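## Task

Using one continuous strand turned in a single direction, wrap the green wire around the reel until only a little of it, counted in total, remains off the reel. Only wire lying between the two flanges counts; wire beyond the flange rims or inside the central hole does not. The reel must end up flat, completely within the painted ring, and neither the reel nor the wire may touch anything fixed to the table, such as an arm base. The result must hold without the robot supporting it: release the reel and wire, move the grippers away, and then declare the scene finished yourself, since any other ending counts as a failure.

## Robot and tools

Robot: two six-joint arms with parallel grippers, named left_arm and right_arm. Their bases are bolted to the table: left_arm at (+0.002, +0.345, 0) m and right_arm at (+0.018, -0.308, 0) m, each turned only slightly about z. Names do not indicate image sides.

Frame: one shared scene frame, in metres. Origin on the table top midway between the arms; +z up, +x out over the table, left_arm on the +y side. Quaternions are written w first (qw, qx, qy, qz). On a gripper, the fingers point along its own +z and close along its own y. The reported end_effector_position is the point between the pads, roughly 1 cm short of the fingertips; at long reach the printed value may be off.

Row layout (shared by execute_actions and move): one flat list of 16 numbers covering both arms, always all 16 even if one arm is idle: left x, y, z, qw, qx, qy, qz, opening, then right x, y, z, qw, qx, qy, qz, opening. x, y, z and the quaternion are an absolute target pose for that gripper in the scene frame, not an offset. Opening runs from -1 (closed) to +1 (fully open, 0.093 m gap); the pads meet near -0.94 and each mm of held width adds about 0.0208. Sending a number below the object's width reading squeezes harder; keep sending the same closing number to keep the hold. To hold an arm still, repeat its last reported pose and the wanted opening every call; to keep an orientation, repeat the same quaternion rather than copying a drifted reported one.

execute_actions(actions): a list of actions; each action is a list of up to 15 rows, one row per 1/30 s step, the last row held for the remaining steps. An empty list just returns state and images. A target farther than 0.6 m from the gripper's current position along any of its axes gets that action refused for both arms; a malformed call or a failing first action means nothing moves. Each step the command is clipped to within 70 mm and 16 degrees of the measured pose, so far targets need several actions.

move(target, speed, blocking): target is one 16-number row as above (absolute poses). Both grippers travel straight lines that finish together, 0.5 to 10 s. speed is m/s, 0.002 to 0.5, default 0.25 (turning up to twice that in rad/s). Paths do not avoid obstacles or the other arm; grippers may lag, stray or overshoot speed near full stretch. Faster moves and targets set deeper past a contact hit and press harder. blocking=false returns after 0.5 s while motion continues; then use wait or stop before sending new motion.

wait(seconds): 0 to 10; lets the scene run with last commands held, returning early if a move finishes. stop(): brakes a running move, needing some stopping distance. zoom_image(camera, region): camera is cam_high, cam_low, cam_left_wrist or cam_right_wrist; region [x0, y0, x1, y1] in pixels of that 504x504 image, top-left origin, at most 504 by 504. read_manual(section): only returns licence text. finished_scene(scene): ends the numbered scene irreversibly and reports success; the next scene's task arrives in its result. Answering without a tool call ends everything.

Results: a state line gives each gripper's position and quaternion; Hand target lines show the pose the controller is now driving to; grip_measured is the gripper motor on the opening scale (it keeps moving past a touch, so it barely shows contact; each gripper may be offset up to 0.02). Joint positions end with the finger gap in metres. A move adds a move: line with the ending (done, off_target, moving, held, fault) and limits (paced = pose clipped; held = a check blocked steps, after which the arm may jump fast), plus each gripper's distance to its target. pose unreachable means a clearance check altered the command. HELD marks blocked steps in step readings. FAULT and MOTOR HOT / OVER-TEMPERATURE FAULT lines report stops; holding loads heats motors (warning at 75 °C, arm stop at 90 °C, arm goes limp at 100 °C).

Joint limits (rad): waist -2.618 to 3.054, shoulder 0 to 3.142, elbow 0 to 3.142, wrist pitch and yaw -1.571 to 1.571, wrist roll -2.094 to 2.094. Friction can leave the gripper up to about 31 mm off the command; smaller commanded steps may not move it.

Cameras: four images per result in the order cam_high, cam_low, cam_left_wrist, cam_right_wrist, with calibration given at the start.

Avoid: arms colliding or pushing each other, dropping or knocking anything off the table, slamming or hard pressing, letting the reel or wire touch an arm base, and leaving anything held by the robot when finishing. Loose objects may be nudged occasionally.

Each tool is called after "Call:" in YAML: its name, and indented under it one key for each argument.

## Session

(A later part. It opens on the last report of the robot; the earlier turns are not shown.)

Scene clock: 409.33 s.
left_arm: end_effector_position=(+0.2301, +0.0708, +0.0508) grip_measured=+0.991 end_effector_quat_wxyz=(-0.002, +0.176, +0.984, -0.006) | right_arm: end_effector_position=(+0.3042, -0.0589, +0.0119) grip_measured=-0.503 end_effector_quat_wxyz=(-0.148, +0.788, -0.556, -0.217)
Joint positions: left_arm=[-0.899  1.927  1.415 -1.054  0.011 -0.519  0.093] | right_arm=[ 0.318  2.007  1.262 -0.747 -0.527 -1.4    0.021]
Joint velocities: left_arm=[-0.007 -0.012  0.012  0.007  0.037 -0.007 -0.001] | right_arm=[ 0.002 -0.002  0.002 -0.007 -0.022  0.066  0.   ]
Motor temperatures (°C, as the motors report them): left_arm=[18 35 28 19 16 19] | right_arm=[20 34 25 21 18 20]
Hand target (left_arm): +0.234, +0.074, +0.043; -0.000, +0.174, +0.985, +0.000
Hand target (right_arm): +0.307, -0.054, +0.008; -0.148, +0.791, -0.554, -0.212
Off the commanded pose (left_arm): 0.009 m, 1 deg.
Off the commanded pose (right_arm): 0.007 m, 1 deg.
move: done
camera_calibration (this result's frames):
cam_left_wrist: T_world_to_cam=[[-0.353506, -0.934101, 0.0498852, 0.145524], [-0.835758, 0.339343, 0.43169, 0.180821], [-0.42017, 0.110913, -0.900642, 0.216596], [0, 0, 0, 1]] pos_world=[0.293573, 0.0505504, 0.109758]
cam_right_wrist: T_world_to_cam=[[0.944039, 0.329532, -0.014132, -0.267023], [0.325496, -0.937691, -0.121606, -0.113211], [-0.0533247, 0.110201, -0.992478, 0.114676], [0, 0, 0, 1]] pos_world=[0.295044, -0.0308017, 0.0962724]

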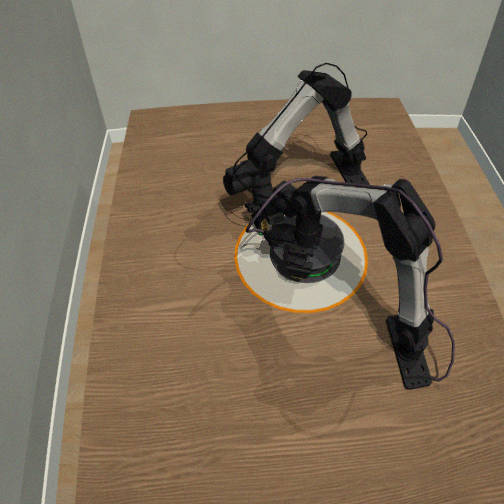

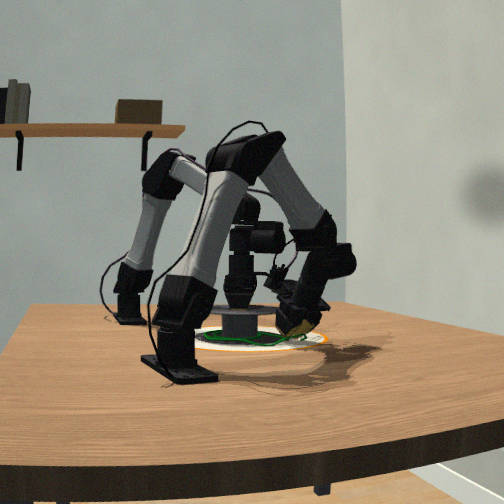

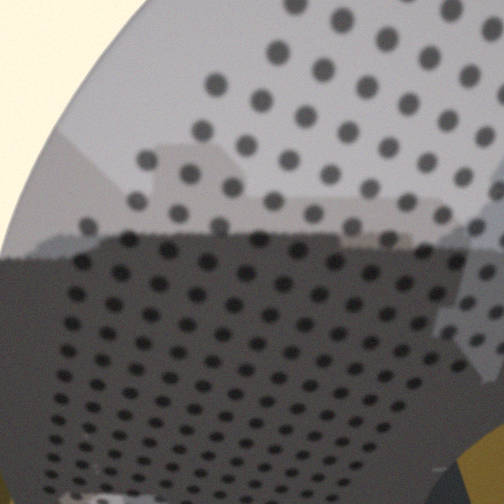

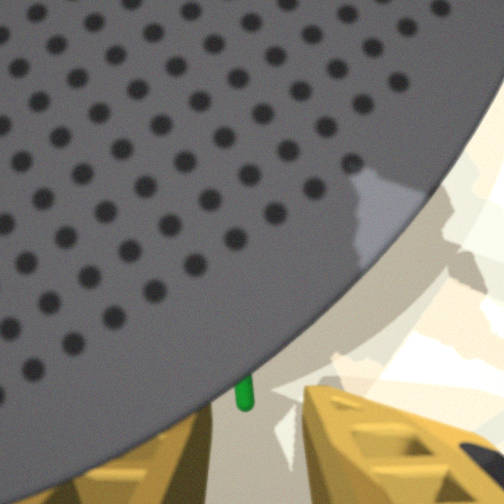

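Call:
move:
  target: [0.2344,0.0738,0.043,0,0.1736,0.9848,0,0.3, 0.296,-0.047,0.004,0.1484,-0.7913,0.5540,0.2120,-0.5]
  speed: 0.05

Call:
move:
  target: [0.2344,0.0738,0.043,0,0.1736,0.9848,0,0.3, 0.297,-0.052,-0.018,0.1484,-0.7913,0.5540,0.2120,-0.5]
  speed: 0.05

Scene clock: 410.70 s.
left_arm: end_effector_position=(+0.2304, +0.0730, +0.0508) grip_measured=+0.472 end_effector_quat_wxyz=(-0.004, +0.174, +0.985, -0.003) | right_arm: end_effector_position=(+0.3045, -0.0527, +0.0113) grip_measured=-0.503 end_effector_quat_wxyz=(-0.150, +0.789, -0.557, -0.210)
Joint positions: left_arm=[-0.895  1.927  1.415 -1.06   0.01  -0.519  0.068] | right_arm=[ 0.337  2.007  1.262 -0.726 -0.514 -1.375  0.021]
Joint velocities: left_arm=[-0.012 -0.002  0.012 -0.051  0.022  0.007 -0.001] | right_arm=[-0.002 -0.007  0.007  0.007  0.022  0.051 -0.   ]
Motor temperatures (°C, as the motors report them): left_arm=[18 35 28 19 16 19] | right_arm=[20 34 25 21 18 20]
Hand target (left_arm): +0.234, +0.074, +0.043; -0.000, +0.173, +0.985, +0.000
Hand target (right_arm): +0.296, -0.048, +0.004; -0.147, +0.792, -0.554, -0.212
Off the commanded pose (left_arm): 0.009 m, 1 deg.
Off the commanded pose (right_arm): 0.013 m, 1 deg.
move: off_target (right_arm)
camera_calibration (this result's frames):
cam_left_wrist: T_world_to_cam=[[-0.349794, -0.935726, 0.0453943, 0.147183], [-0.835732, 0.333575, 0.436211, 0.180436], [-0.423316, 0.114646, -0.898699, 0.21679], [0, 0, 0, 1]] pos_world=[0.294051, 0.0526802, 0.10944]
cam_right_wrist: T_world_to_cam=[[0.945401, 0.325893, -0.00327505, -0.270115], [0.323466, -0.939495, -0.112774, -0.107182], [-0.0398293, 0.105558, -0.993615, 0.109054], [0, 0, 0, 1]] pos_world=[0.29438, -0.0241795, 0.0953853]

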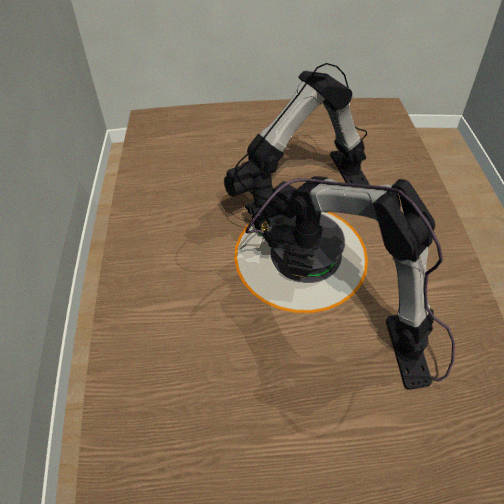

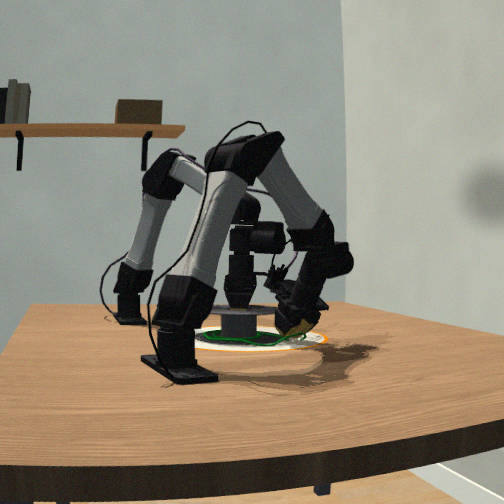

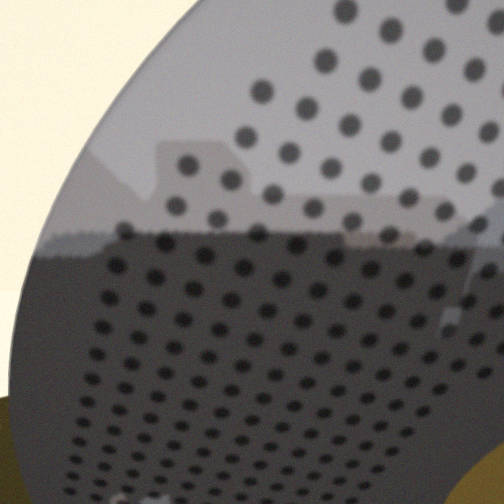

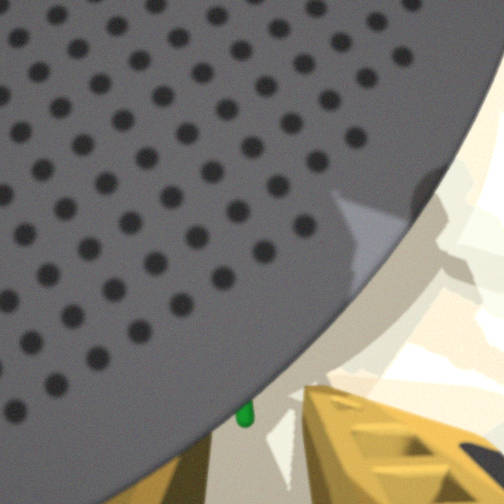

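Scene clock: 411.53 s.
left_arm: end_effector_position=(+0.2302, +0.0730, +0.0508) grip_measured=+0.472 end_effector_quat_wxyz=(-0.004, +0.174, +0.985, -0.004) | right_arm: end_effector_position=(+0.3048, -0.0519, +0.0061) grip_measured=-0.503 end_effector_quat_wxyz=(-0.160, +0.789, -0.555, -0.210)
Joint positions: left_arm=[-0.895  1.927  1.415 -1.061  0.011 -0.517  0.068] | right_arm=[ 0.335  2.007  1.233 -0.678 -0.522 -1.375  0.021]
Joint velocities: left_arm=[ 0.012 -0.002 -0.007 -0.066  0.022 -0.007 -0.   ] | right_arm=[-0.017  0.002 -0.007  0.007 -0.022  0.081  0.001]
Motor temperatures (°C, as the motors report them): left_arm=[18 35 28 19 16 19] | right_arm=[20 34 25 21 18 20]
Hand target (left_arm): +0.234, +0.074, +0.043; -0.000, +0.174, +0.985, +0.000
Hand target (right_arm): +0.296, -0.053, -0.017; -0.147, +0.792, -0.554, -0.212
Off the commanded pose (left_arm): 0.009 m, 1 deg.
Off the commanded pose (right_arm): 0.025 m, 1 deg.
move: off_target (right_arm)
camera_calibration (this result's frames):
cam_left_wrist: T_world_to_cam=[[-0.351182, -0.935182, 0.0458841, 0.147371], [-0.834864, 0.334943, 0.436824, 0.179977], [-0.423878, 0.115098, -0.898376, 0.216806], [0, 0, 0, 1]] pos_world=[0.29391, 0.0525832, 0.109394]
cam_right_wrist: T_world_to_cam=[[0.945446, 0.325464, 0.0143449, -0.270823], [0.324679, -0.937723, -0.123528, -0.107329], [-0.0267522, 0.121446, -0.992237, 0.100672], [0, 0, 0, 1]] pos_world=[0.293589, -0.0247281, 0.0905175]

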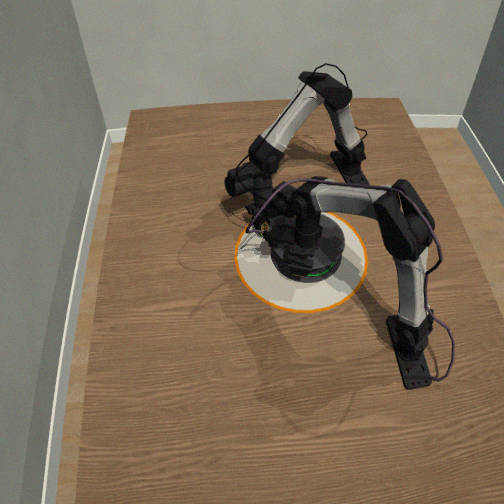

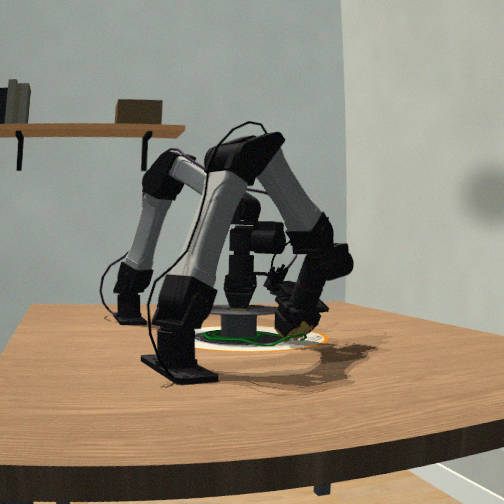

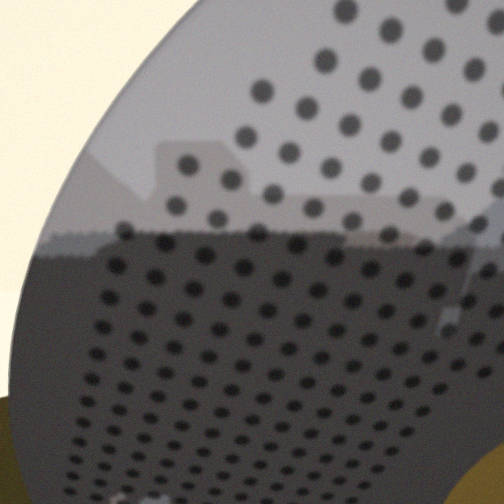

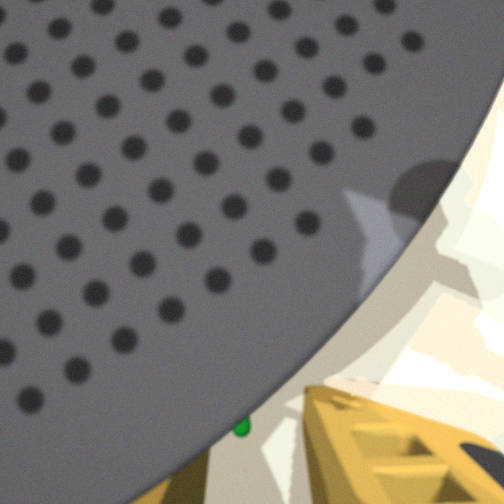

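Call:
move:
  target: [0.2344,0.0738,0.043,0,0.1736,0.9848,0,0.3, 0.304,-0.055,-0.025,0.1484,-0.7913,0.5540,0.2120,-0.5]
  speed: 0.05

Call:
move:
  target: [0.2344,0.0738,0.043,0,0.1736,0.9848,0,0.3, 0.304,-0.055,-0.025,0.1484,-0.7913,0.5540,0.2120,-1]
  speed: 0.05

Scene clock: 413.23 s.
left_arm: end_effector_position=(+0.2304, +0.0728, +0.0508) grip_measured=+0.472 end_effector_quat_wxyz=(-0.004, +0.175, +0.985, -0.004) | right_arm: end_effector_position=(+0.3053, -0.0522, +0.0064) grip_measured=-0.503 end_effector_quat_wxyz=(-0.165, +0.788, -0.553, -0.216)
Joint positions: left_arm=[-0.895  1.927  1.415 -1.059  0.011 -0.516  0.068] | right_arm=[ 0.327  2.01   1.233 -0.677 -0.539 -1.384  0.021]
Joint velocities: left_arm=[-0.022 -0.002  0.022 -0.037 -0.007 -0.037 -0.   ] | right_arm=[-0.012  0.002 -0.027 -0.037 -0.051  0.022  0.   ]
Motor temperatures (°C, as the motors report them): left_arm=[18 35 28 19 16 19] | right_arm=[20 34 25 21 18 20]
Hand target (left_arm): +0.234, +0.074, +0.043; -0.000, +0.174, +0.985, +0.000
Hand target (right_arm): +0.302, -0.057, -0.023; -0.148, +0.791, -0.554, -0.213
Off the commanded pose (left_arm): 0.009 m, 1 deg.
Off the commanded pose (right_arm): 0.032 m, 2 deg.
move: off_target (right_arm)
camera_calibration (this result's frames):
cam_left_wrist: T_world_to_cam=[[-0.35193, -0.934873, 0.0464449, 0.147358], [-0.834933, 0.335964, 0.435907, 0.180186], [-0.423122, 0.11463, -0.898793, 0.216787], [0, 0, 0, 1]] pos_world=[0.29403, 0.0523746, 0.109459]
cam_right_wrist: T_world_to_cam=[[0.945018, 0.326734, 0.013619, -0.270996], [0.325347, -0.935168, -0.14004, -0.107644], [-0.0330198, 0.136771, -0.990052, 0.103751], [0, 0, 0, 1]] pos_world=[0.294544, -0.0263112, 0.0913356]

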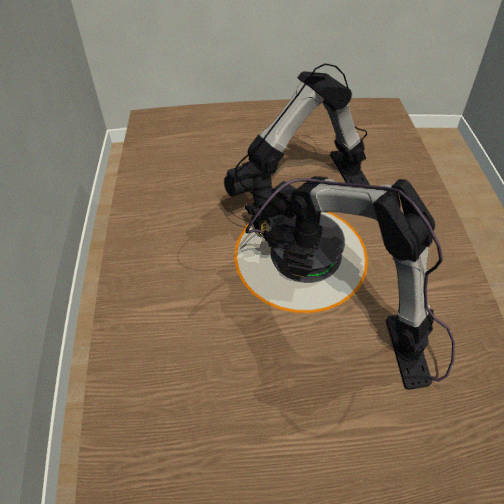

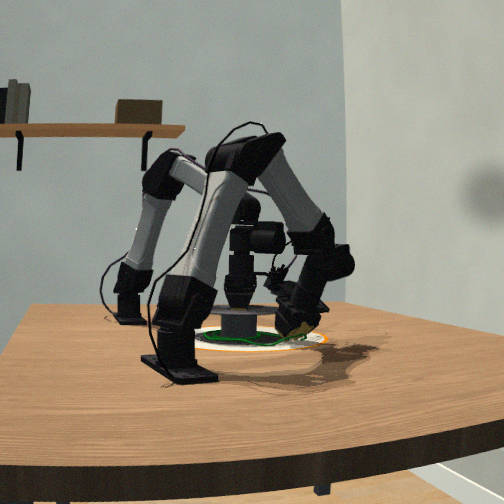

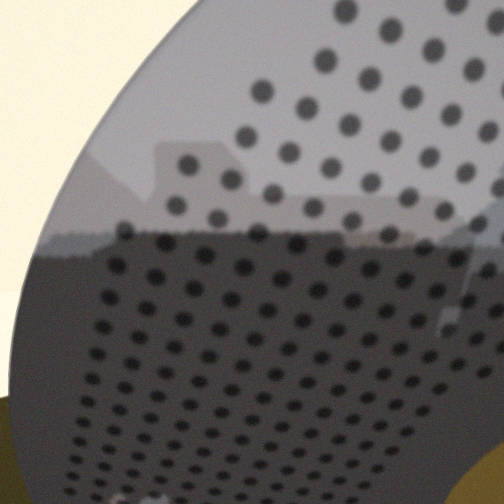

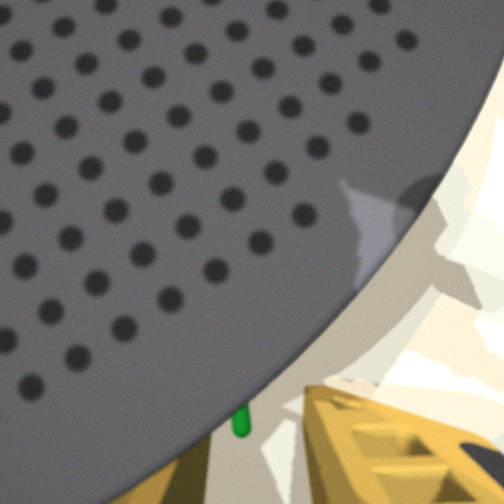

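Scene clock: 414.10 s.
left_arm: end_effector_position=(+0.2304, +0.0728, +0.0508) grip_measured=+0.472 end_effector_quat_wxyz=(-0.004, +0.175, +0.985, -0.004) | right_arm: end_effector_position=(+0.3028, -0.0522, +0.0065) grip_measured=-0.994 end_effector_quat_wxyz=(-0.162, +0.787, -0.553, -0.223)
Joint positions: left_arm=[-0.895  1.927  1.415 -1.059  0.011 -0.516  0.068] | right_arm=[ 0.327  2.011  1.233 -0.686 -0.549 -1.386  0.   ]
Joint velocities: left_arm=[-0.017  0.002  0.002  0.081 -0.066  0.081 -0.   ] | right_arm=[-0.012 -0.012 -0.002 -0.051  0.007 -0.022  0.   ]
Motor temperatures (°C, as the motors report them): left_arm=[18 35 28 19 16 19] | right_arm=[20 34 25 21 18 20]
Hand target (left_arm): +0.234, +0.074, +0.043; -0.000, +0.174, +0.985, +0.000
Hand target (right_arm): +0.302, -0.057, -0.023; -0.147, +0.791, -0.554, -0.213
Off the commanded pose (left_arm): 0.009 m, 1 deg.
Off the commanded pose (right_arm): 0.032 m, 2 deg.
move: off_target (right_arm)
camera_calibration (this result's frames):
cam_left_wrist: T_world_to_cam=[[-0.35193, -0.934873, 0.0464449, 0.147358], [-0.834933, 0.335964, 0.435907, 0.180186], [-0.423122, 0.11463, -0.898793, 0.216787], [0, 0, 0, 1]] pos_world=[0.29403, 0.0523746, 0.109459]
cam_right_wrist: T_world_to_cam=[[0.944261, 0.329187, 0.00271768, -0.268187], [0.325965, -0.9338, -0.147528, -0.10686], [-0.0460267, 0.140191, -0.989054, 0.107839], [0, 0, 0, 1]] pos_world=[0.293035, -0.0266203, 0.0916225]

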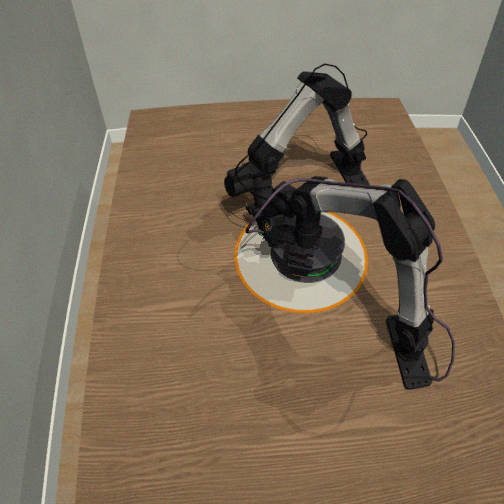

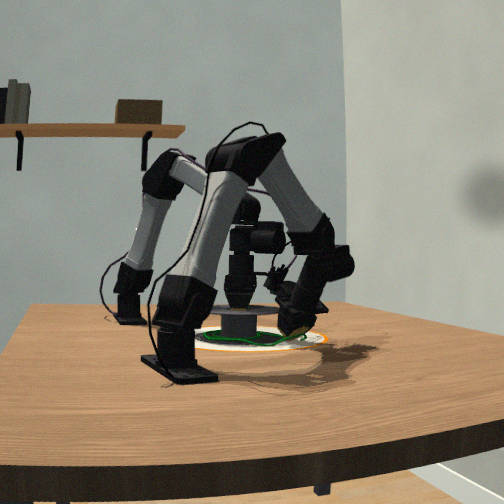

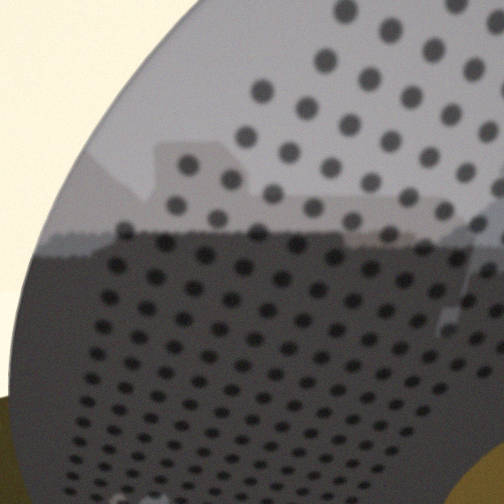

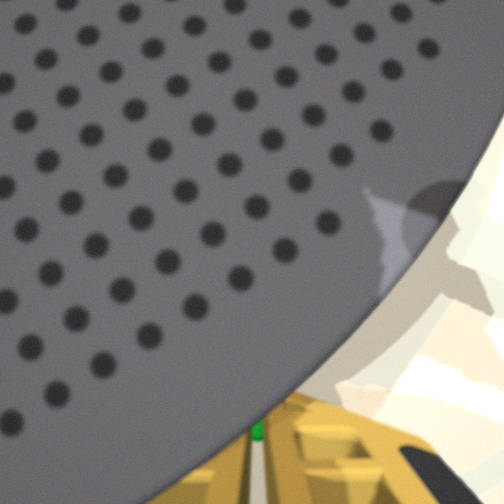

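Call:
move:
  target: [0.2344,0.0738,0.045,0,0.1736,0.9848,0,0.3, 0.302,-0.060,0.024,0.1484,-0.7913,0.5540,0.2120,-1]
  speed: 0.06

Scene clock: 419.20 s.
left_arm: end_effector_position=(+0.2304, +0.0728, +0.0508) grip_measured=+0.472 end_effector_quat_wxyz=(-0.004, +0.175, +0.985, -0.004) | right_arm: end_effector_position=(+0.2969, -0.0581, +0.0163) grip_measured=-0.994 end_effector_quat_wxyz=(-0.145, +0.789, -0.555, -0.222)
Joint positions: left_arm=[-0.895  1.927  1.415 -1.059  0.011 -0.516  0.068] | right_arm=[ 0.327  1.987  1.251 -0.763 -0.532 -1.396  0.   ]
Joint velocities: left_arm=[ 0.007 -0.007 -0.002  0.022  0.007  0.022 -0.001] | right_arm=[ 0.002 -0.007 -0.007 -0.066 -0.081 -0.037  0.   ]
Motor temperatures (°C, as the motors report them): left_arm=[18 35 28 19 16 19] | right_arm=[20 34 25 22 18 20]
Hand target (left_arm): +0.234, +0.074, +0.045; -0.000, +0.174, +0.985, +0.000
Hand target (right_arm): +0.302, -0.060, +0.024; -0.149, +0.791, -0.554, -0.212
Off the commanded pose (left_arm): 0.007 m, 1 deg.
Off the commanded pose (right_arm): 0.009 m, 1 deg.
move: done
camera_calibration (this result's frames):
cam_left_wrist: T_world_to_cam=[[-0.35193, -0.934873, 0.0464449, 0.147358], [-0.834933, 0.335964, 0.435907, 0.180186], [-0.423122, 0.11463, -0.898793, 0.216787], [0, 0, 0, 1]] pos_world=[0.29403, 0.0523746, 0.109459]
cam_right_wrist: T_world_to_cam=[[0.941849, 0.335183, -0.0239418, -0.259254], [0.32976, -0.935613, -0.126045, -0.110607], [-0.0646484, 0.11082, -0.991736, 0.121903], [0, 0, 0, 1]] pos_world=[0.288533, -0.0300969, 0.100748]

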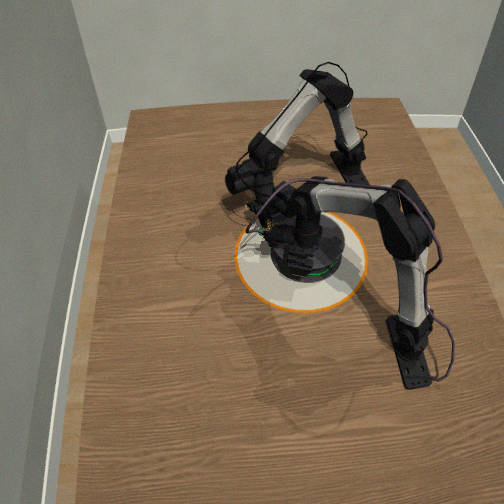

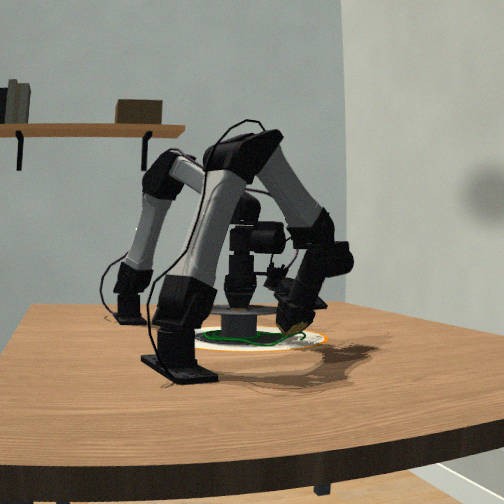

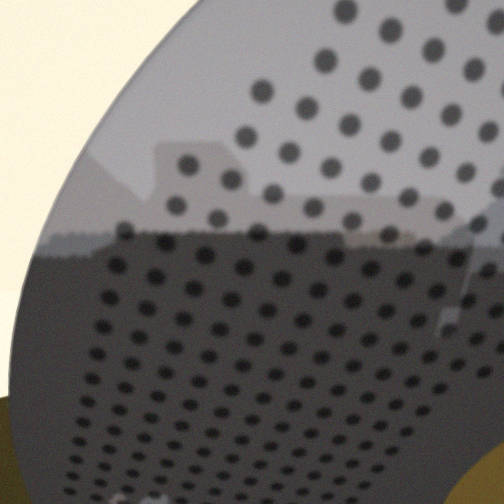

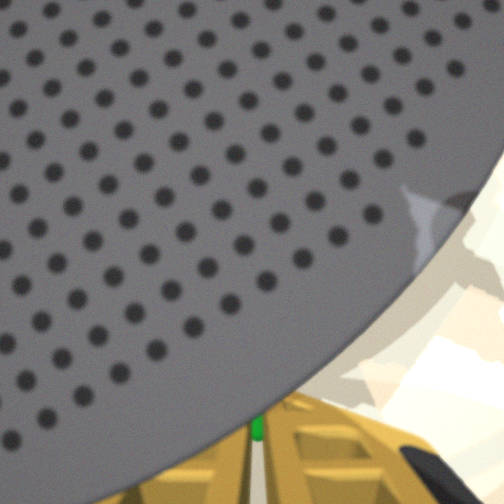

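Call:
move:
  target: [0.268,0.062,0.045,0,0.3827,0.9239,0,0.3, 0.268,-0.085,0.020,0.2648,-0.7266,0.5088,0.3782,-1]
  speed: 0.12

Scene clock: 423.07 s.
left_arm: end_effector_position=(+0.2611, +0.0605, +0.0512) grip_measured=+0.472 end_effector_quat_wxyz=(+0.002, +0.381, +0.925, -0.005) | right_arm: end_effector_position=(+0.2726, -0.0813, +0.0253) grip_measured=-0.994 end_effector_quat_wxyz=(-0.266, +0.730, -0.507, -0.372)
Joint positions: left_arm=[-0.856  2.028  1.561 -1.096  0.008 -0.047  0.068] | right_arm=[ 0.141  1.972  1.048 -0.686 -0.95  -1.634  0.   ]
Joint velocities: left_arm=[-0.017 -0.007 -0.002 -0.037 -0.066  0.037  0.001] | right_arm=[ 0.007 -0.007 -0.027  0.037 -0.051 -0.066  0.   ]
Motor temperatures (°C, as the motors report them): left_arm=[18 35 28 19 16 19] | right_arm=[20 34 25 22 18 20]
Hand target (left_arm): +0.268, +0.061, +0.045; +0.000, +0.383, +0.924, -0.000
Hand target (right_arm): +0.269, -0.084, +0.022; -0.269, +0.725, -0.508, -0.379
Off the commanded pose (left_arm): 0.009 m, 1 deg.
Off the commanded pose (right_arm): 0.008 m, 1 deg.
move: done
camera_calibration (this result's frames):
cam_left_wrist: T_world_to_cam=[[-0.709983, -0.702705, 0.0461638, 0.226119], [-0.62301, 0.657318, 0.424018, 0.135569], [-0.328304, 0.272285, -0.904476, 0.197532], [0, 0, 0, 1]] pos_world=[0.309852, 0.015998, 0.110741]
cam_right_wrist: T_world_to_cam=[[0.940783, 0.338999, 0.00247928, -0.228371], [0.291894, -0.806295, -0.514476, -0.092565], [-0.172408, 0.484734, -0.857501, 0.188232], [0, 0, 0, 1]] pos_world=[0.274319, -0.0884598, 0.114353]

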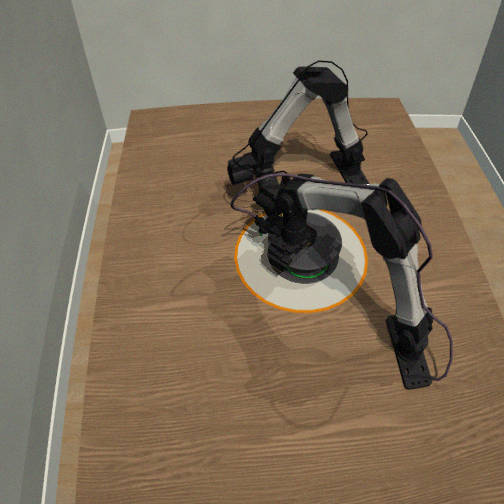

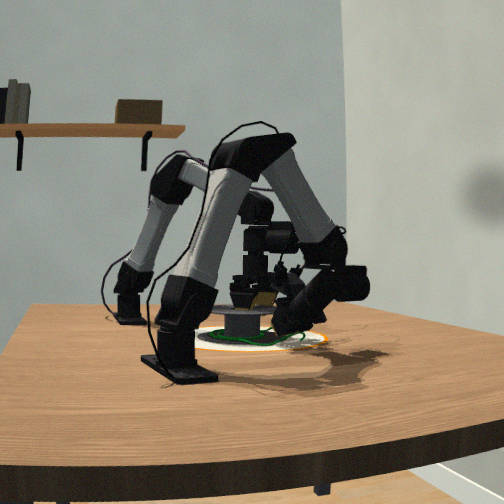

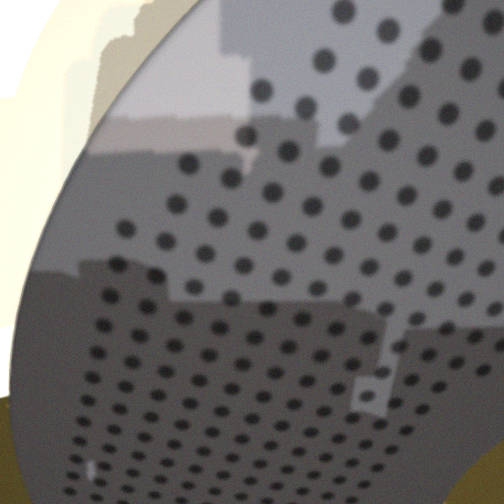

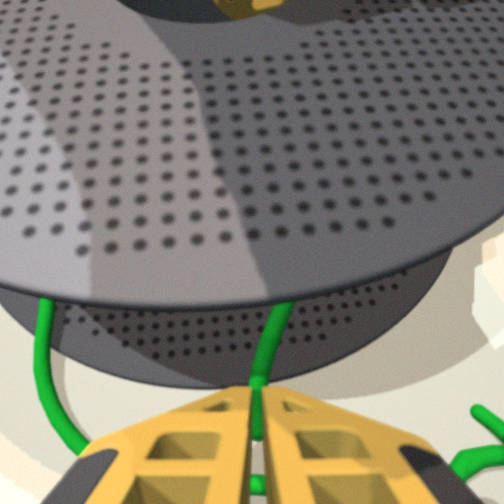

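Call:
move:
  target: [0.268,0.062,0.045,0,0.3827,0.9239,0,0.3, 0.238,-0.075,0.014,0.2950,-0.6835,0.5660,0.3550,-1]
  speed: 0.08

Call:
move:
  target: [0.268,0.062,0.045,0,0.3827,0.9239,0,0.3, 0.214,-0.058,0.010,0.3149,-0.6488,0.6049,0.3377,-1]
  speed: 0.06

Scene clock: 425.23 s.
left_arm: end_effector_position=(+0.2612, +0.0606, +0.0512) grip_measured=+0.472 end_effector_quat_wxyz=(+0.002, +0.382, +0.924, -0.005) | right_arm: end_effector_position=(+0.2426, -0.0755, +0.0145) grip_measured=-0.994 end_effector_quat_wxyz=(-0.294, +0.681, -0.566, -0.359)
Joint positions: left_arm=[-0.855  2.028  1.561 -1.096  0.008 -0.045  0.068] | right_arm=[ 0.194  1.808  0.727 -0.241 -0.944 -1.26   0.   ]
Joint velocities: left_arm=[-0.007  0.007  0.007 -0.022  0.007  0.051 -0.001] | right_arm=[0.007 0.007 0.002 0.007 0.037 0.051 0.   ]
Motor temperatures (°C, as the motors report them): left_arm=[18 35 28 19 16 19] | right_arm=[20 34 25 21 18 20]
Hand target (left_arm): +0.268, +0.062, +0.045; +0.000, +0.383, +0.924, -0.000
Hand target (right_arm): +0.238, -0.076, +0.013; -0.293, +0.685, -0.565, -0.354
Off the commanded pose (left_arm): 0.009 m, 1 deg.
Off the commanded pose (right_arm): 0.005 m, 1 deg.
move: done
camera_calibration (this result's frames):
cam_left_wrist: T_world_to_cam=[[-0.711323, -0.701349, 0.0461471, 0.226534], [-0.621766, 0.658506, 0.424, 0.135176], [-0.32776, 0.272908, -0.904486, 0.197361], [0, 0, 0, 1]] pos_world=[0.309874, 0.0160039, 0.110742]
cam_right_wrist: T_world_to_cam=[[0.983324, 0.181253, -0.0148426, -0.224139], [0.146286, -0.836827, -0.527562, -0.0513972], [-0.108043, 0.516593, -0.849387, 0.157691], [0, 0, 0, 1]] pos_world=[0.244957, -0.0838466, 0.103499]

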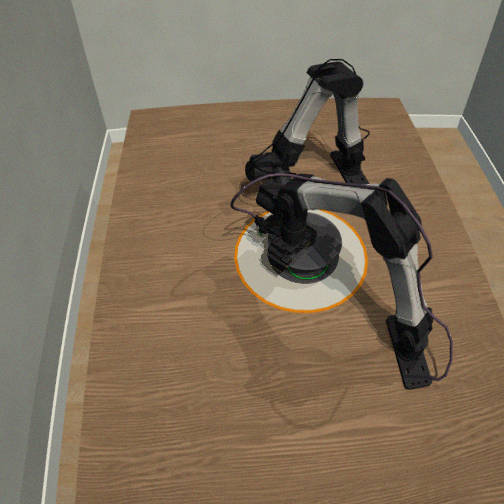

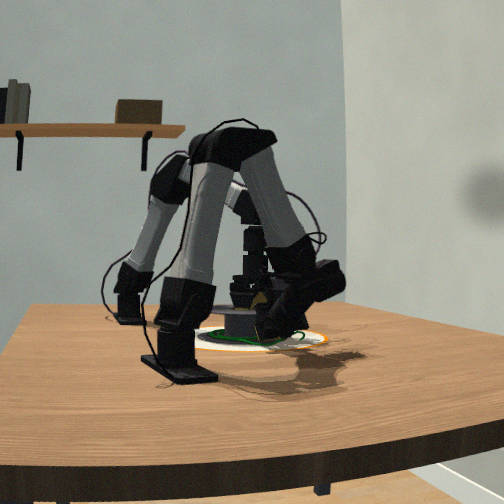

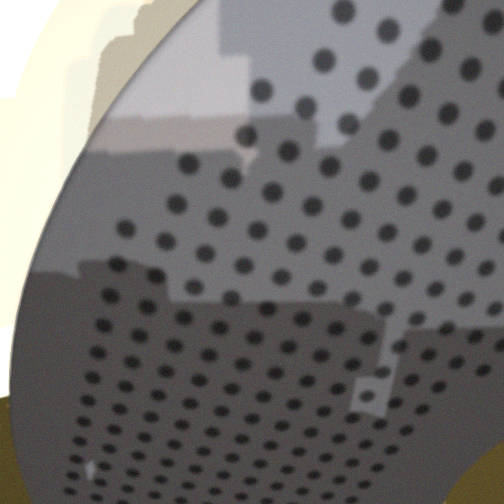

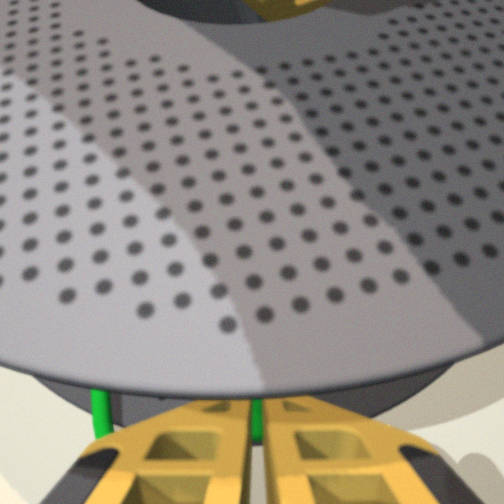

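Scene clock: 426.63 s.
left_arm: end_effector_position=(+0.2612, +0.0607, +0.0512) grip_measured=+0.472 end_effector_quat_wxyz=(+0.002, +0.384, +0.923, -0.005) | right_arm: end_effector_position=(+0.2177, -0.0584, +0.0105) grip_measured=-0.994 end_effector_quat_wxyz=(+0.311, -0.648, +0.604, +0.343)
Joint positions: left_arm=[-0.855  2.028  1.561 -1.096  0.008 -0.039  0.068] | right_arm=[ 0.313  1.701  0.517  0.127 -0.857 -0.915  0.   ]
Joint velocities: left_arm=[ 0.002 -0.007 -0.027  0.037  0.051  0.007 -0.   ] | right_arm=[-0.002 -0.012  0.012 -0.037 -0.051  0.081  0.   ]
Motor temperatures (°C, as the motors report them): left_arm=[18 35 28 19 16 19] | right_arm=[20 34 25 22 18 20]
Hand target (left_arm): +0.268, +0.062, +0.045; +0.000, +0.383, +0.924, -0.000
Hand target (right_arm): +0.214, -0.059, +0.009; -0.313, +0.651, -0.605, -0.336
Off the commanded pose (left_arm): 0.009 m, 1 deg.
Off the commanded pose (right_arm): 0.004 m, 1 deg.
move: done
camera_calibration (this result's frames):
cam_left_wrist: T_world_to_cam=[[-0.715072, -0.697554, 0.0457271, 0.227369], [-0.618387, 0.661709, 0.423956, 0.134102], [-0.32599, 0.274882, -0.904528, 0.196784], [0, 0, 0, 1]] pos_world=[0.309662, 0.0157731, 0.110747]
cam_right_wrist: T_world_to_cam=[[0.997249, 0.0712425, -0.0204499, -0.212117], [0.0498718, -0.849068, -0.525924, -0.0153415], [-0.0548315, 0.523457, -0.850286, 0.13162], [0, 0, 0, 1]] pos_world=[0.219516, -0.0668117, 0.0995086]

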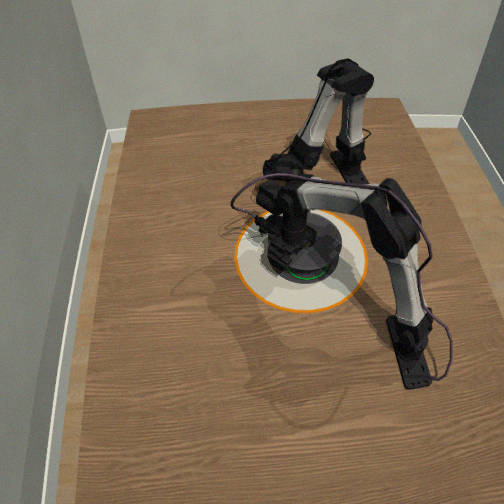

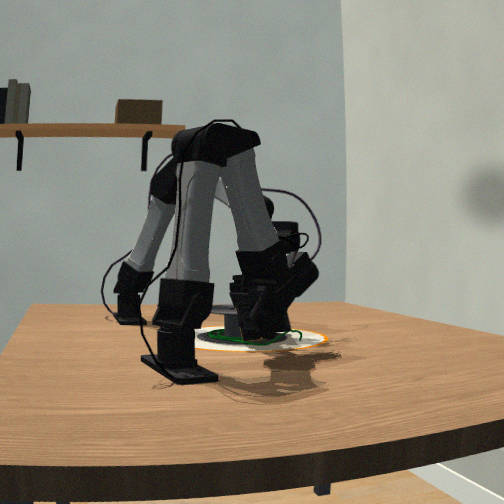

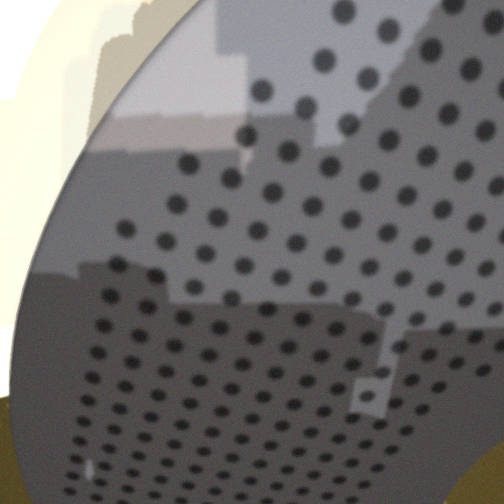

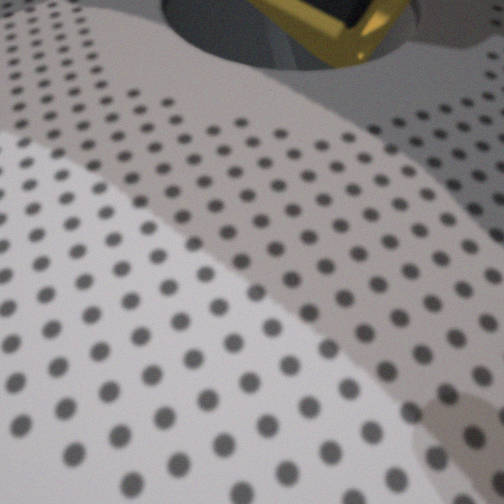

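Call:
move:
  target: [0.268,0.062,0.045,0,0.3827,0.9239,0,0.3, 0.216,-0.058,0.004,0.3149,-0.6488,0.6049,0.3377,-0.6]
  speed: 0.05

Call:
move:
  target: [0.268,0.062,0.045,0,0.3827,0.9239,0,0.3, 0.222,-0.112,0.018,0.3149,-0.6488,0.6049,0.3377,-0.6]
  speed: 0.08

Scene clock: 428.17 s.
left_arm: end_effector_position=(+0.2622, +0.0619, +0.0512) grip_measured=+0.472 end_effector_quat_wxyz=(+0.001, +0.382, +0.924, -0.005) | right_arm: end_effector_position=(+0.2214, -0.0574, +0.0116) grip_measured=-0.603 end_effector_quat_wxyz=(+0.319, -0.648, +0.604, +0.338)
Joint positions: left_arm=[-0.851  2.028  1.561 -1.097  0.008 -0.039  0.068] | right_arm=[ 0.313  1.701  0.516  0.149 -0.849 -0.908  0.016]
Joint velocities: left_arm=[ 0.007 -0.012 -0.007 -0.007  0.051  0.022 -0.001] | right_arm=[-0.012 -0.012 -0.012  0.007 -0.037  0.037 -0.001]
Motor temperatures (°C, as the motors report them): left_arm=[18 35 28 19 16 19] | right_arm=[20 34 25 22 18 20]
Hand target (left_arm): +0.268, +0.062, +0.045; +0.000, +0.383, +0.924, -0.000
Hand target (right_arm): +0.216, -0.058, +0.004; -0.314, +0.649, -0.605, -0.337
Off the commanded pose (left_arm): 0.009 m, 1 deg.
Off the commanded pose (right_arm): 0.009 m, 0 deg.
move: done
camera_calibration (this result's frames):
cam_left_wrist: T_world_to_cam=[[-0.712381, -0.700329, 0.0453118, 0.228392], [-0.620698, 0.658877, 0.424989, 0.134594], [-0.327487, 0.274629, -0.904064, 0.197133], [0, 0, 0, 1]] pos_world=[0.310803, 0.01713, 0.110671]
cam_right_wrist: T_world_to_cam=[[0.997994, 0.0631414, -0.00452493, -0.216748], [0.0512268, -0.847533, -0.528264, -0.0142595], [-0.0371904, 0.526973, -0.849068, 0.128485], [0, 0, 0, 1]] pos_world=[0.221822, -0.0661076, 0.100579]

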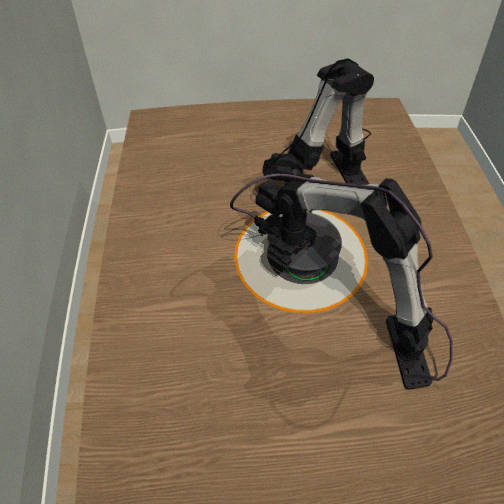

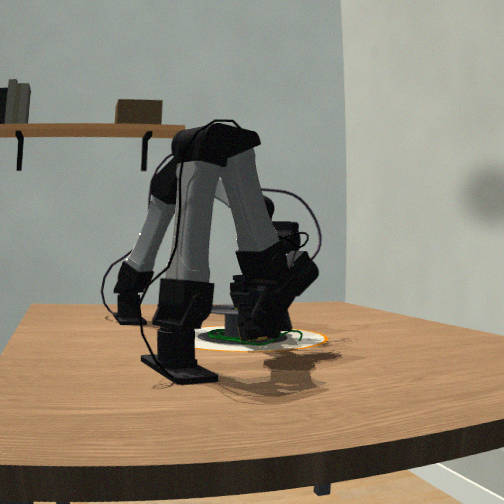

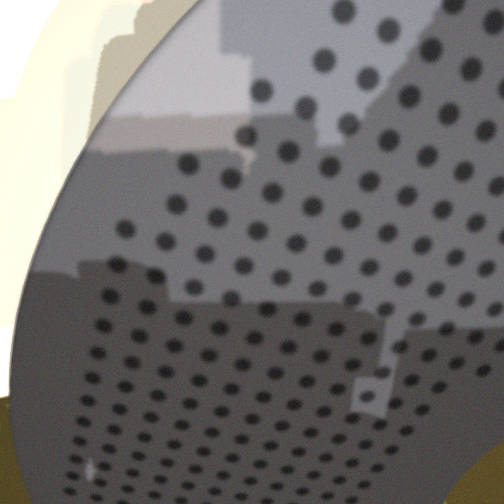

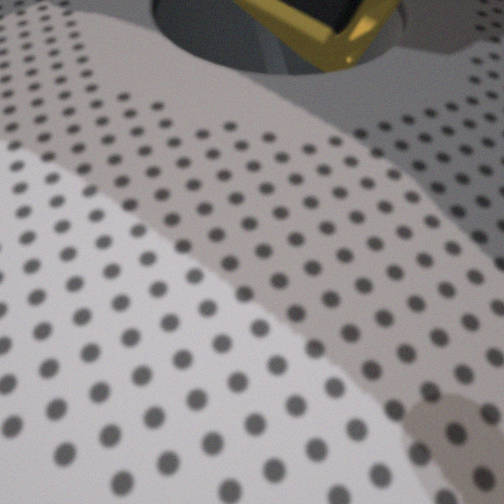

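Scene clock: 429.50 s.
left_arm: end_effector_position=(+0.2622, +0.0619, +0.0512) grip_measured=+0.472 end_effector_quat_wxyz=(+0.001, +0.382, +0.924, -0.005) | right_arm: end_effector_position=(+0.2174, -0.1106, +0.0128) grip_measured=-0.603 end_effector_quat_wxyz=(+0.309, -0.648, +0.608, +0.340)
Joint positions: left_arm=[-0.851  2.028  1.561 -1.097  0.008 -0.04   0.068] | right_arm=[ 0.106  1.643  0.516 -0.171 -0.927 -1.217  0.016]
Joint velocities: left_arm=[-0.002  0.002  0.002 -0.051 -0.007  0.051 -0.   ] | right_arm=[-0.002  0.007  0.002 -0.11   0.007 -0.007 -0.   ]
Motor temperatures (°C, as the motors report them): left_arm=[18 35 28 19 16 19] | right_arm=[20 34 25 22 18 20]
Hand target (left_arm): +0.268, +0.062, +0.045; +0.000, +0.383, +0.924, -0.000
Hand target (right_arm): +0.222, -0.111, +0.020; -0.318, +0.647, -0.604, -0.340
Off the commanded pose (left_arm): 0.009 m, 1 deg.
Off the commanded pose (right_arm): 0.007 m, 1 deg.
move: done
camera_calibration (this result's frames):
cam_left_wrist: T_world_to_cam=[[-0.712114, -0.7006, 0.0453142, 0.228338], [-0.620947, 0.65864, 0.424992, 0.134674], [-0.327595, 0.274505, -0.904062, 0.197169], [0, 0, 0, 1]] pos_world=[0.31082, 0.0171486, 0.110671]
cam_right_wrist: T_world_to_cam=[[0.997622, 0.0649918, -0.0229431, -0.208868], [0.0437535, -0.854397, -0.517775, -0.0578018], [-0.0532536, 0.51554, -0.855209, 0.159702], [0, 0, 0, 1]] pos_world=[0.219405, -0.118144, 0.101859]

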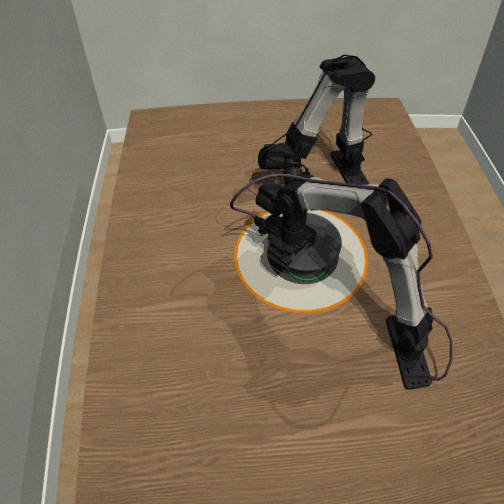

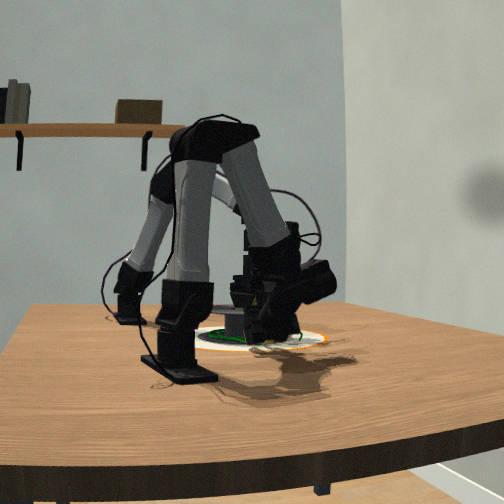

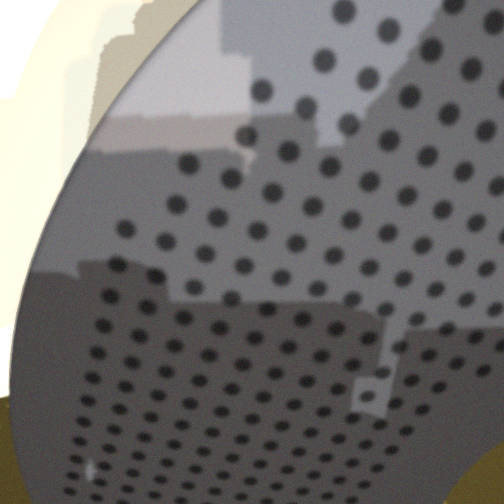

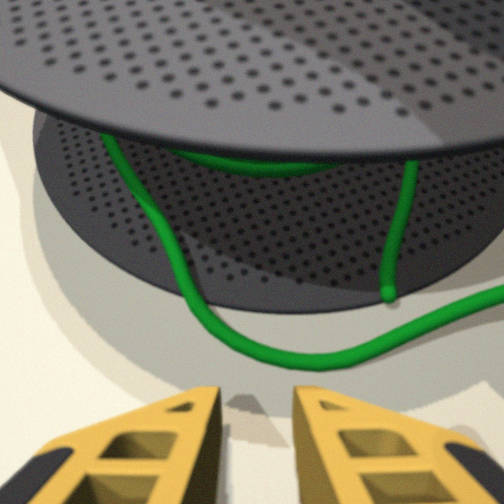

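Call:
move:
  target: [0.268,0.062,0.045,0,0.3827,0.9239,0,0.3, 0.300,-0.125,0.075,0.0713,-0.7274,0.6782,0.0764,-0.4]
  speed: 0.25

Scene clock: 436.77 s.
left_arm: end_effector_position=(+0.2622, +0.0619, +0.0512) grip_measured=+0.472 end_effector_quat_wxyz=(+0.001, +0.382, +0.924, -0.005) | right_arm: end_effector_position=(+0.2999, -0.1268, +0.0747) grip_measured=-0.403 end_effector_quat_wxyz=(+0.078, -0.727, +0.678, +0.079)
Joint positions: left_arm=[-0.851  2.028  1.561 -1.097  0.008 -0.04   0.068] | right_arm=[ 0.297  1.746  1.262 -0.993 -0.201 -1.16   0.026]
Joint velocities: left_arm=[ 0.002  0.007 -0.002  0.081 -0.051 -0.066 -0.001] | right_arm=[-0.007 -0.007  0.002 -0.066 -0.051 -0.022  0.001]
Motor temperatures (°C, as the motors report them): left_arm=[18 35 28 19 16 19] | right_arm=[20 34 25 22 18 20]
Hand target (left_arm): +0.268, +0.062, +0.045; +0.000, +0.383, +0.924, -0.000
Hand target (right_arm): +0.300, -0.125, +0.073; -0.067, +0.728, -0.678, -0.076
Off the commanded pose (left_arm): 0.009 m, 1 deg.
Off the commanded pose (right_arm): 0.002 m, 1 deg.
move: done
camera_calibration (this result's frames):
cam_left_wrist: T_world_to_cam=[[-0.712114, -0.7006, 0.0453142, 0.228338], [-0.620947, 0.65864, 0.424992, 0.134674], [-0.327595, 0.274505, -0.904062, 0.197169], [0, 0, 0, 1]] pos_world=[0.31082, 0.0171486, 0.110671]
cam_right_wrist: T_world_to_cam=[[0.99822, 0.0595612, 0.00301989, -0.291503], [0.0579464, -0.980641, 0.187043, -0.116118], [0.0141019, -0.186535, -0.982347, 0.125664], [0, 0, 0, 1]] pos_world=[0.29594, -0.0730672, 0.146045]

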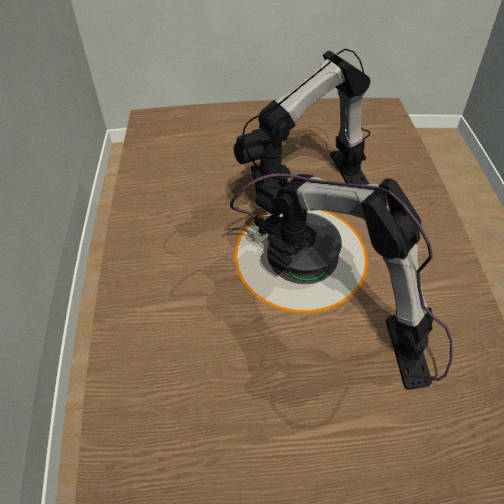

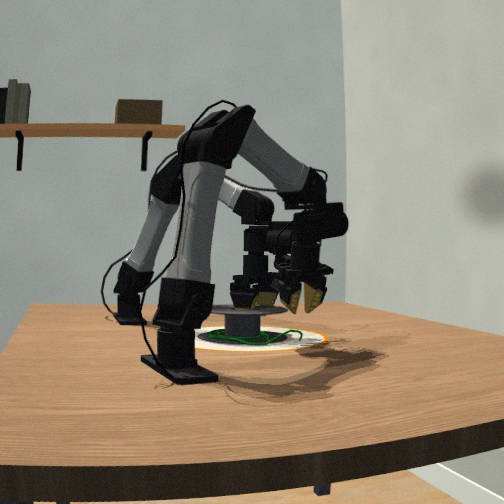

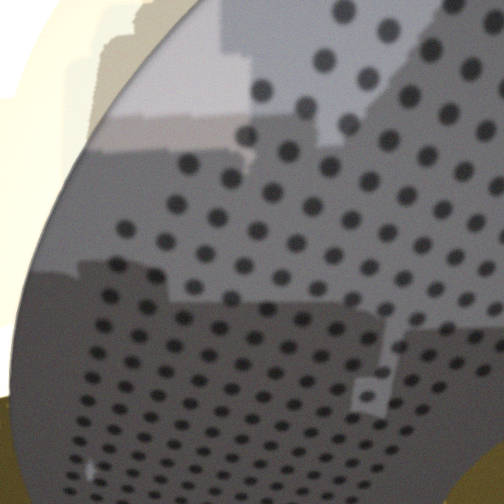

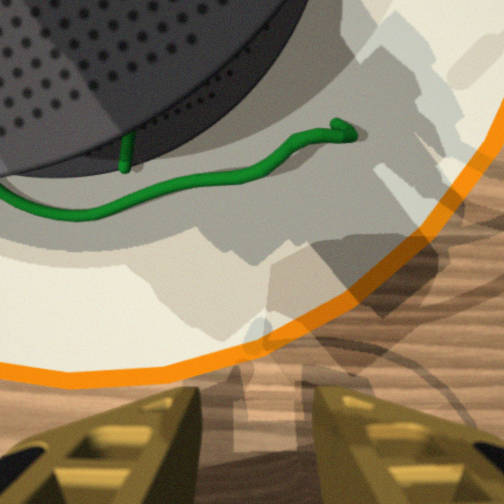

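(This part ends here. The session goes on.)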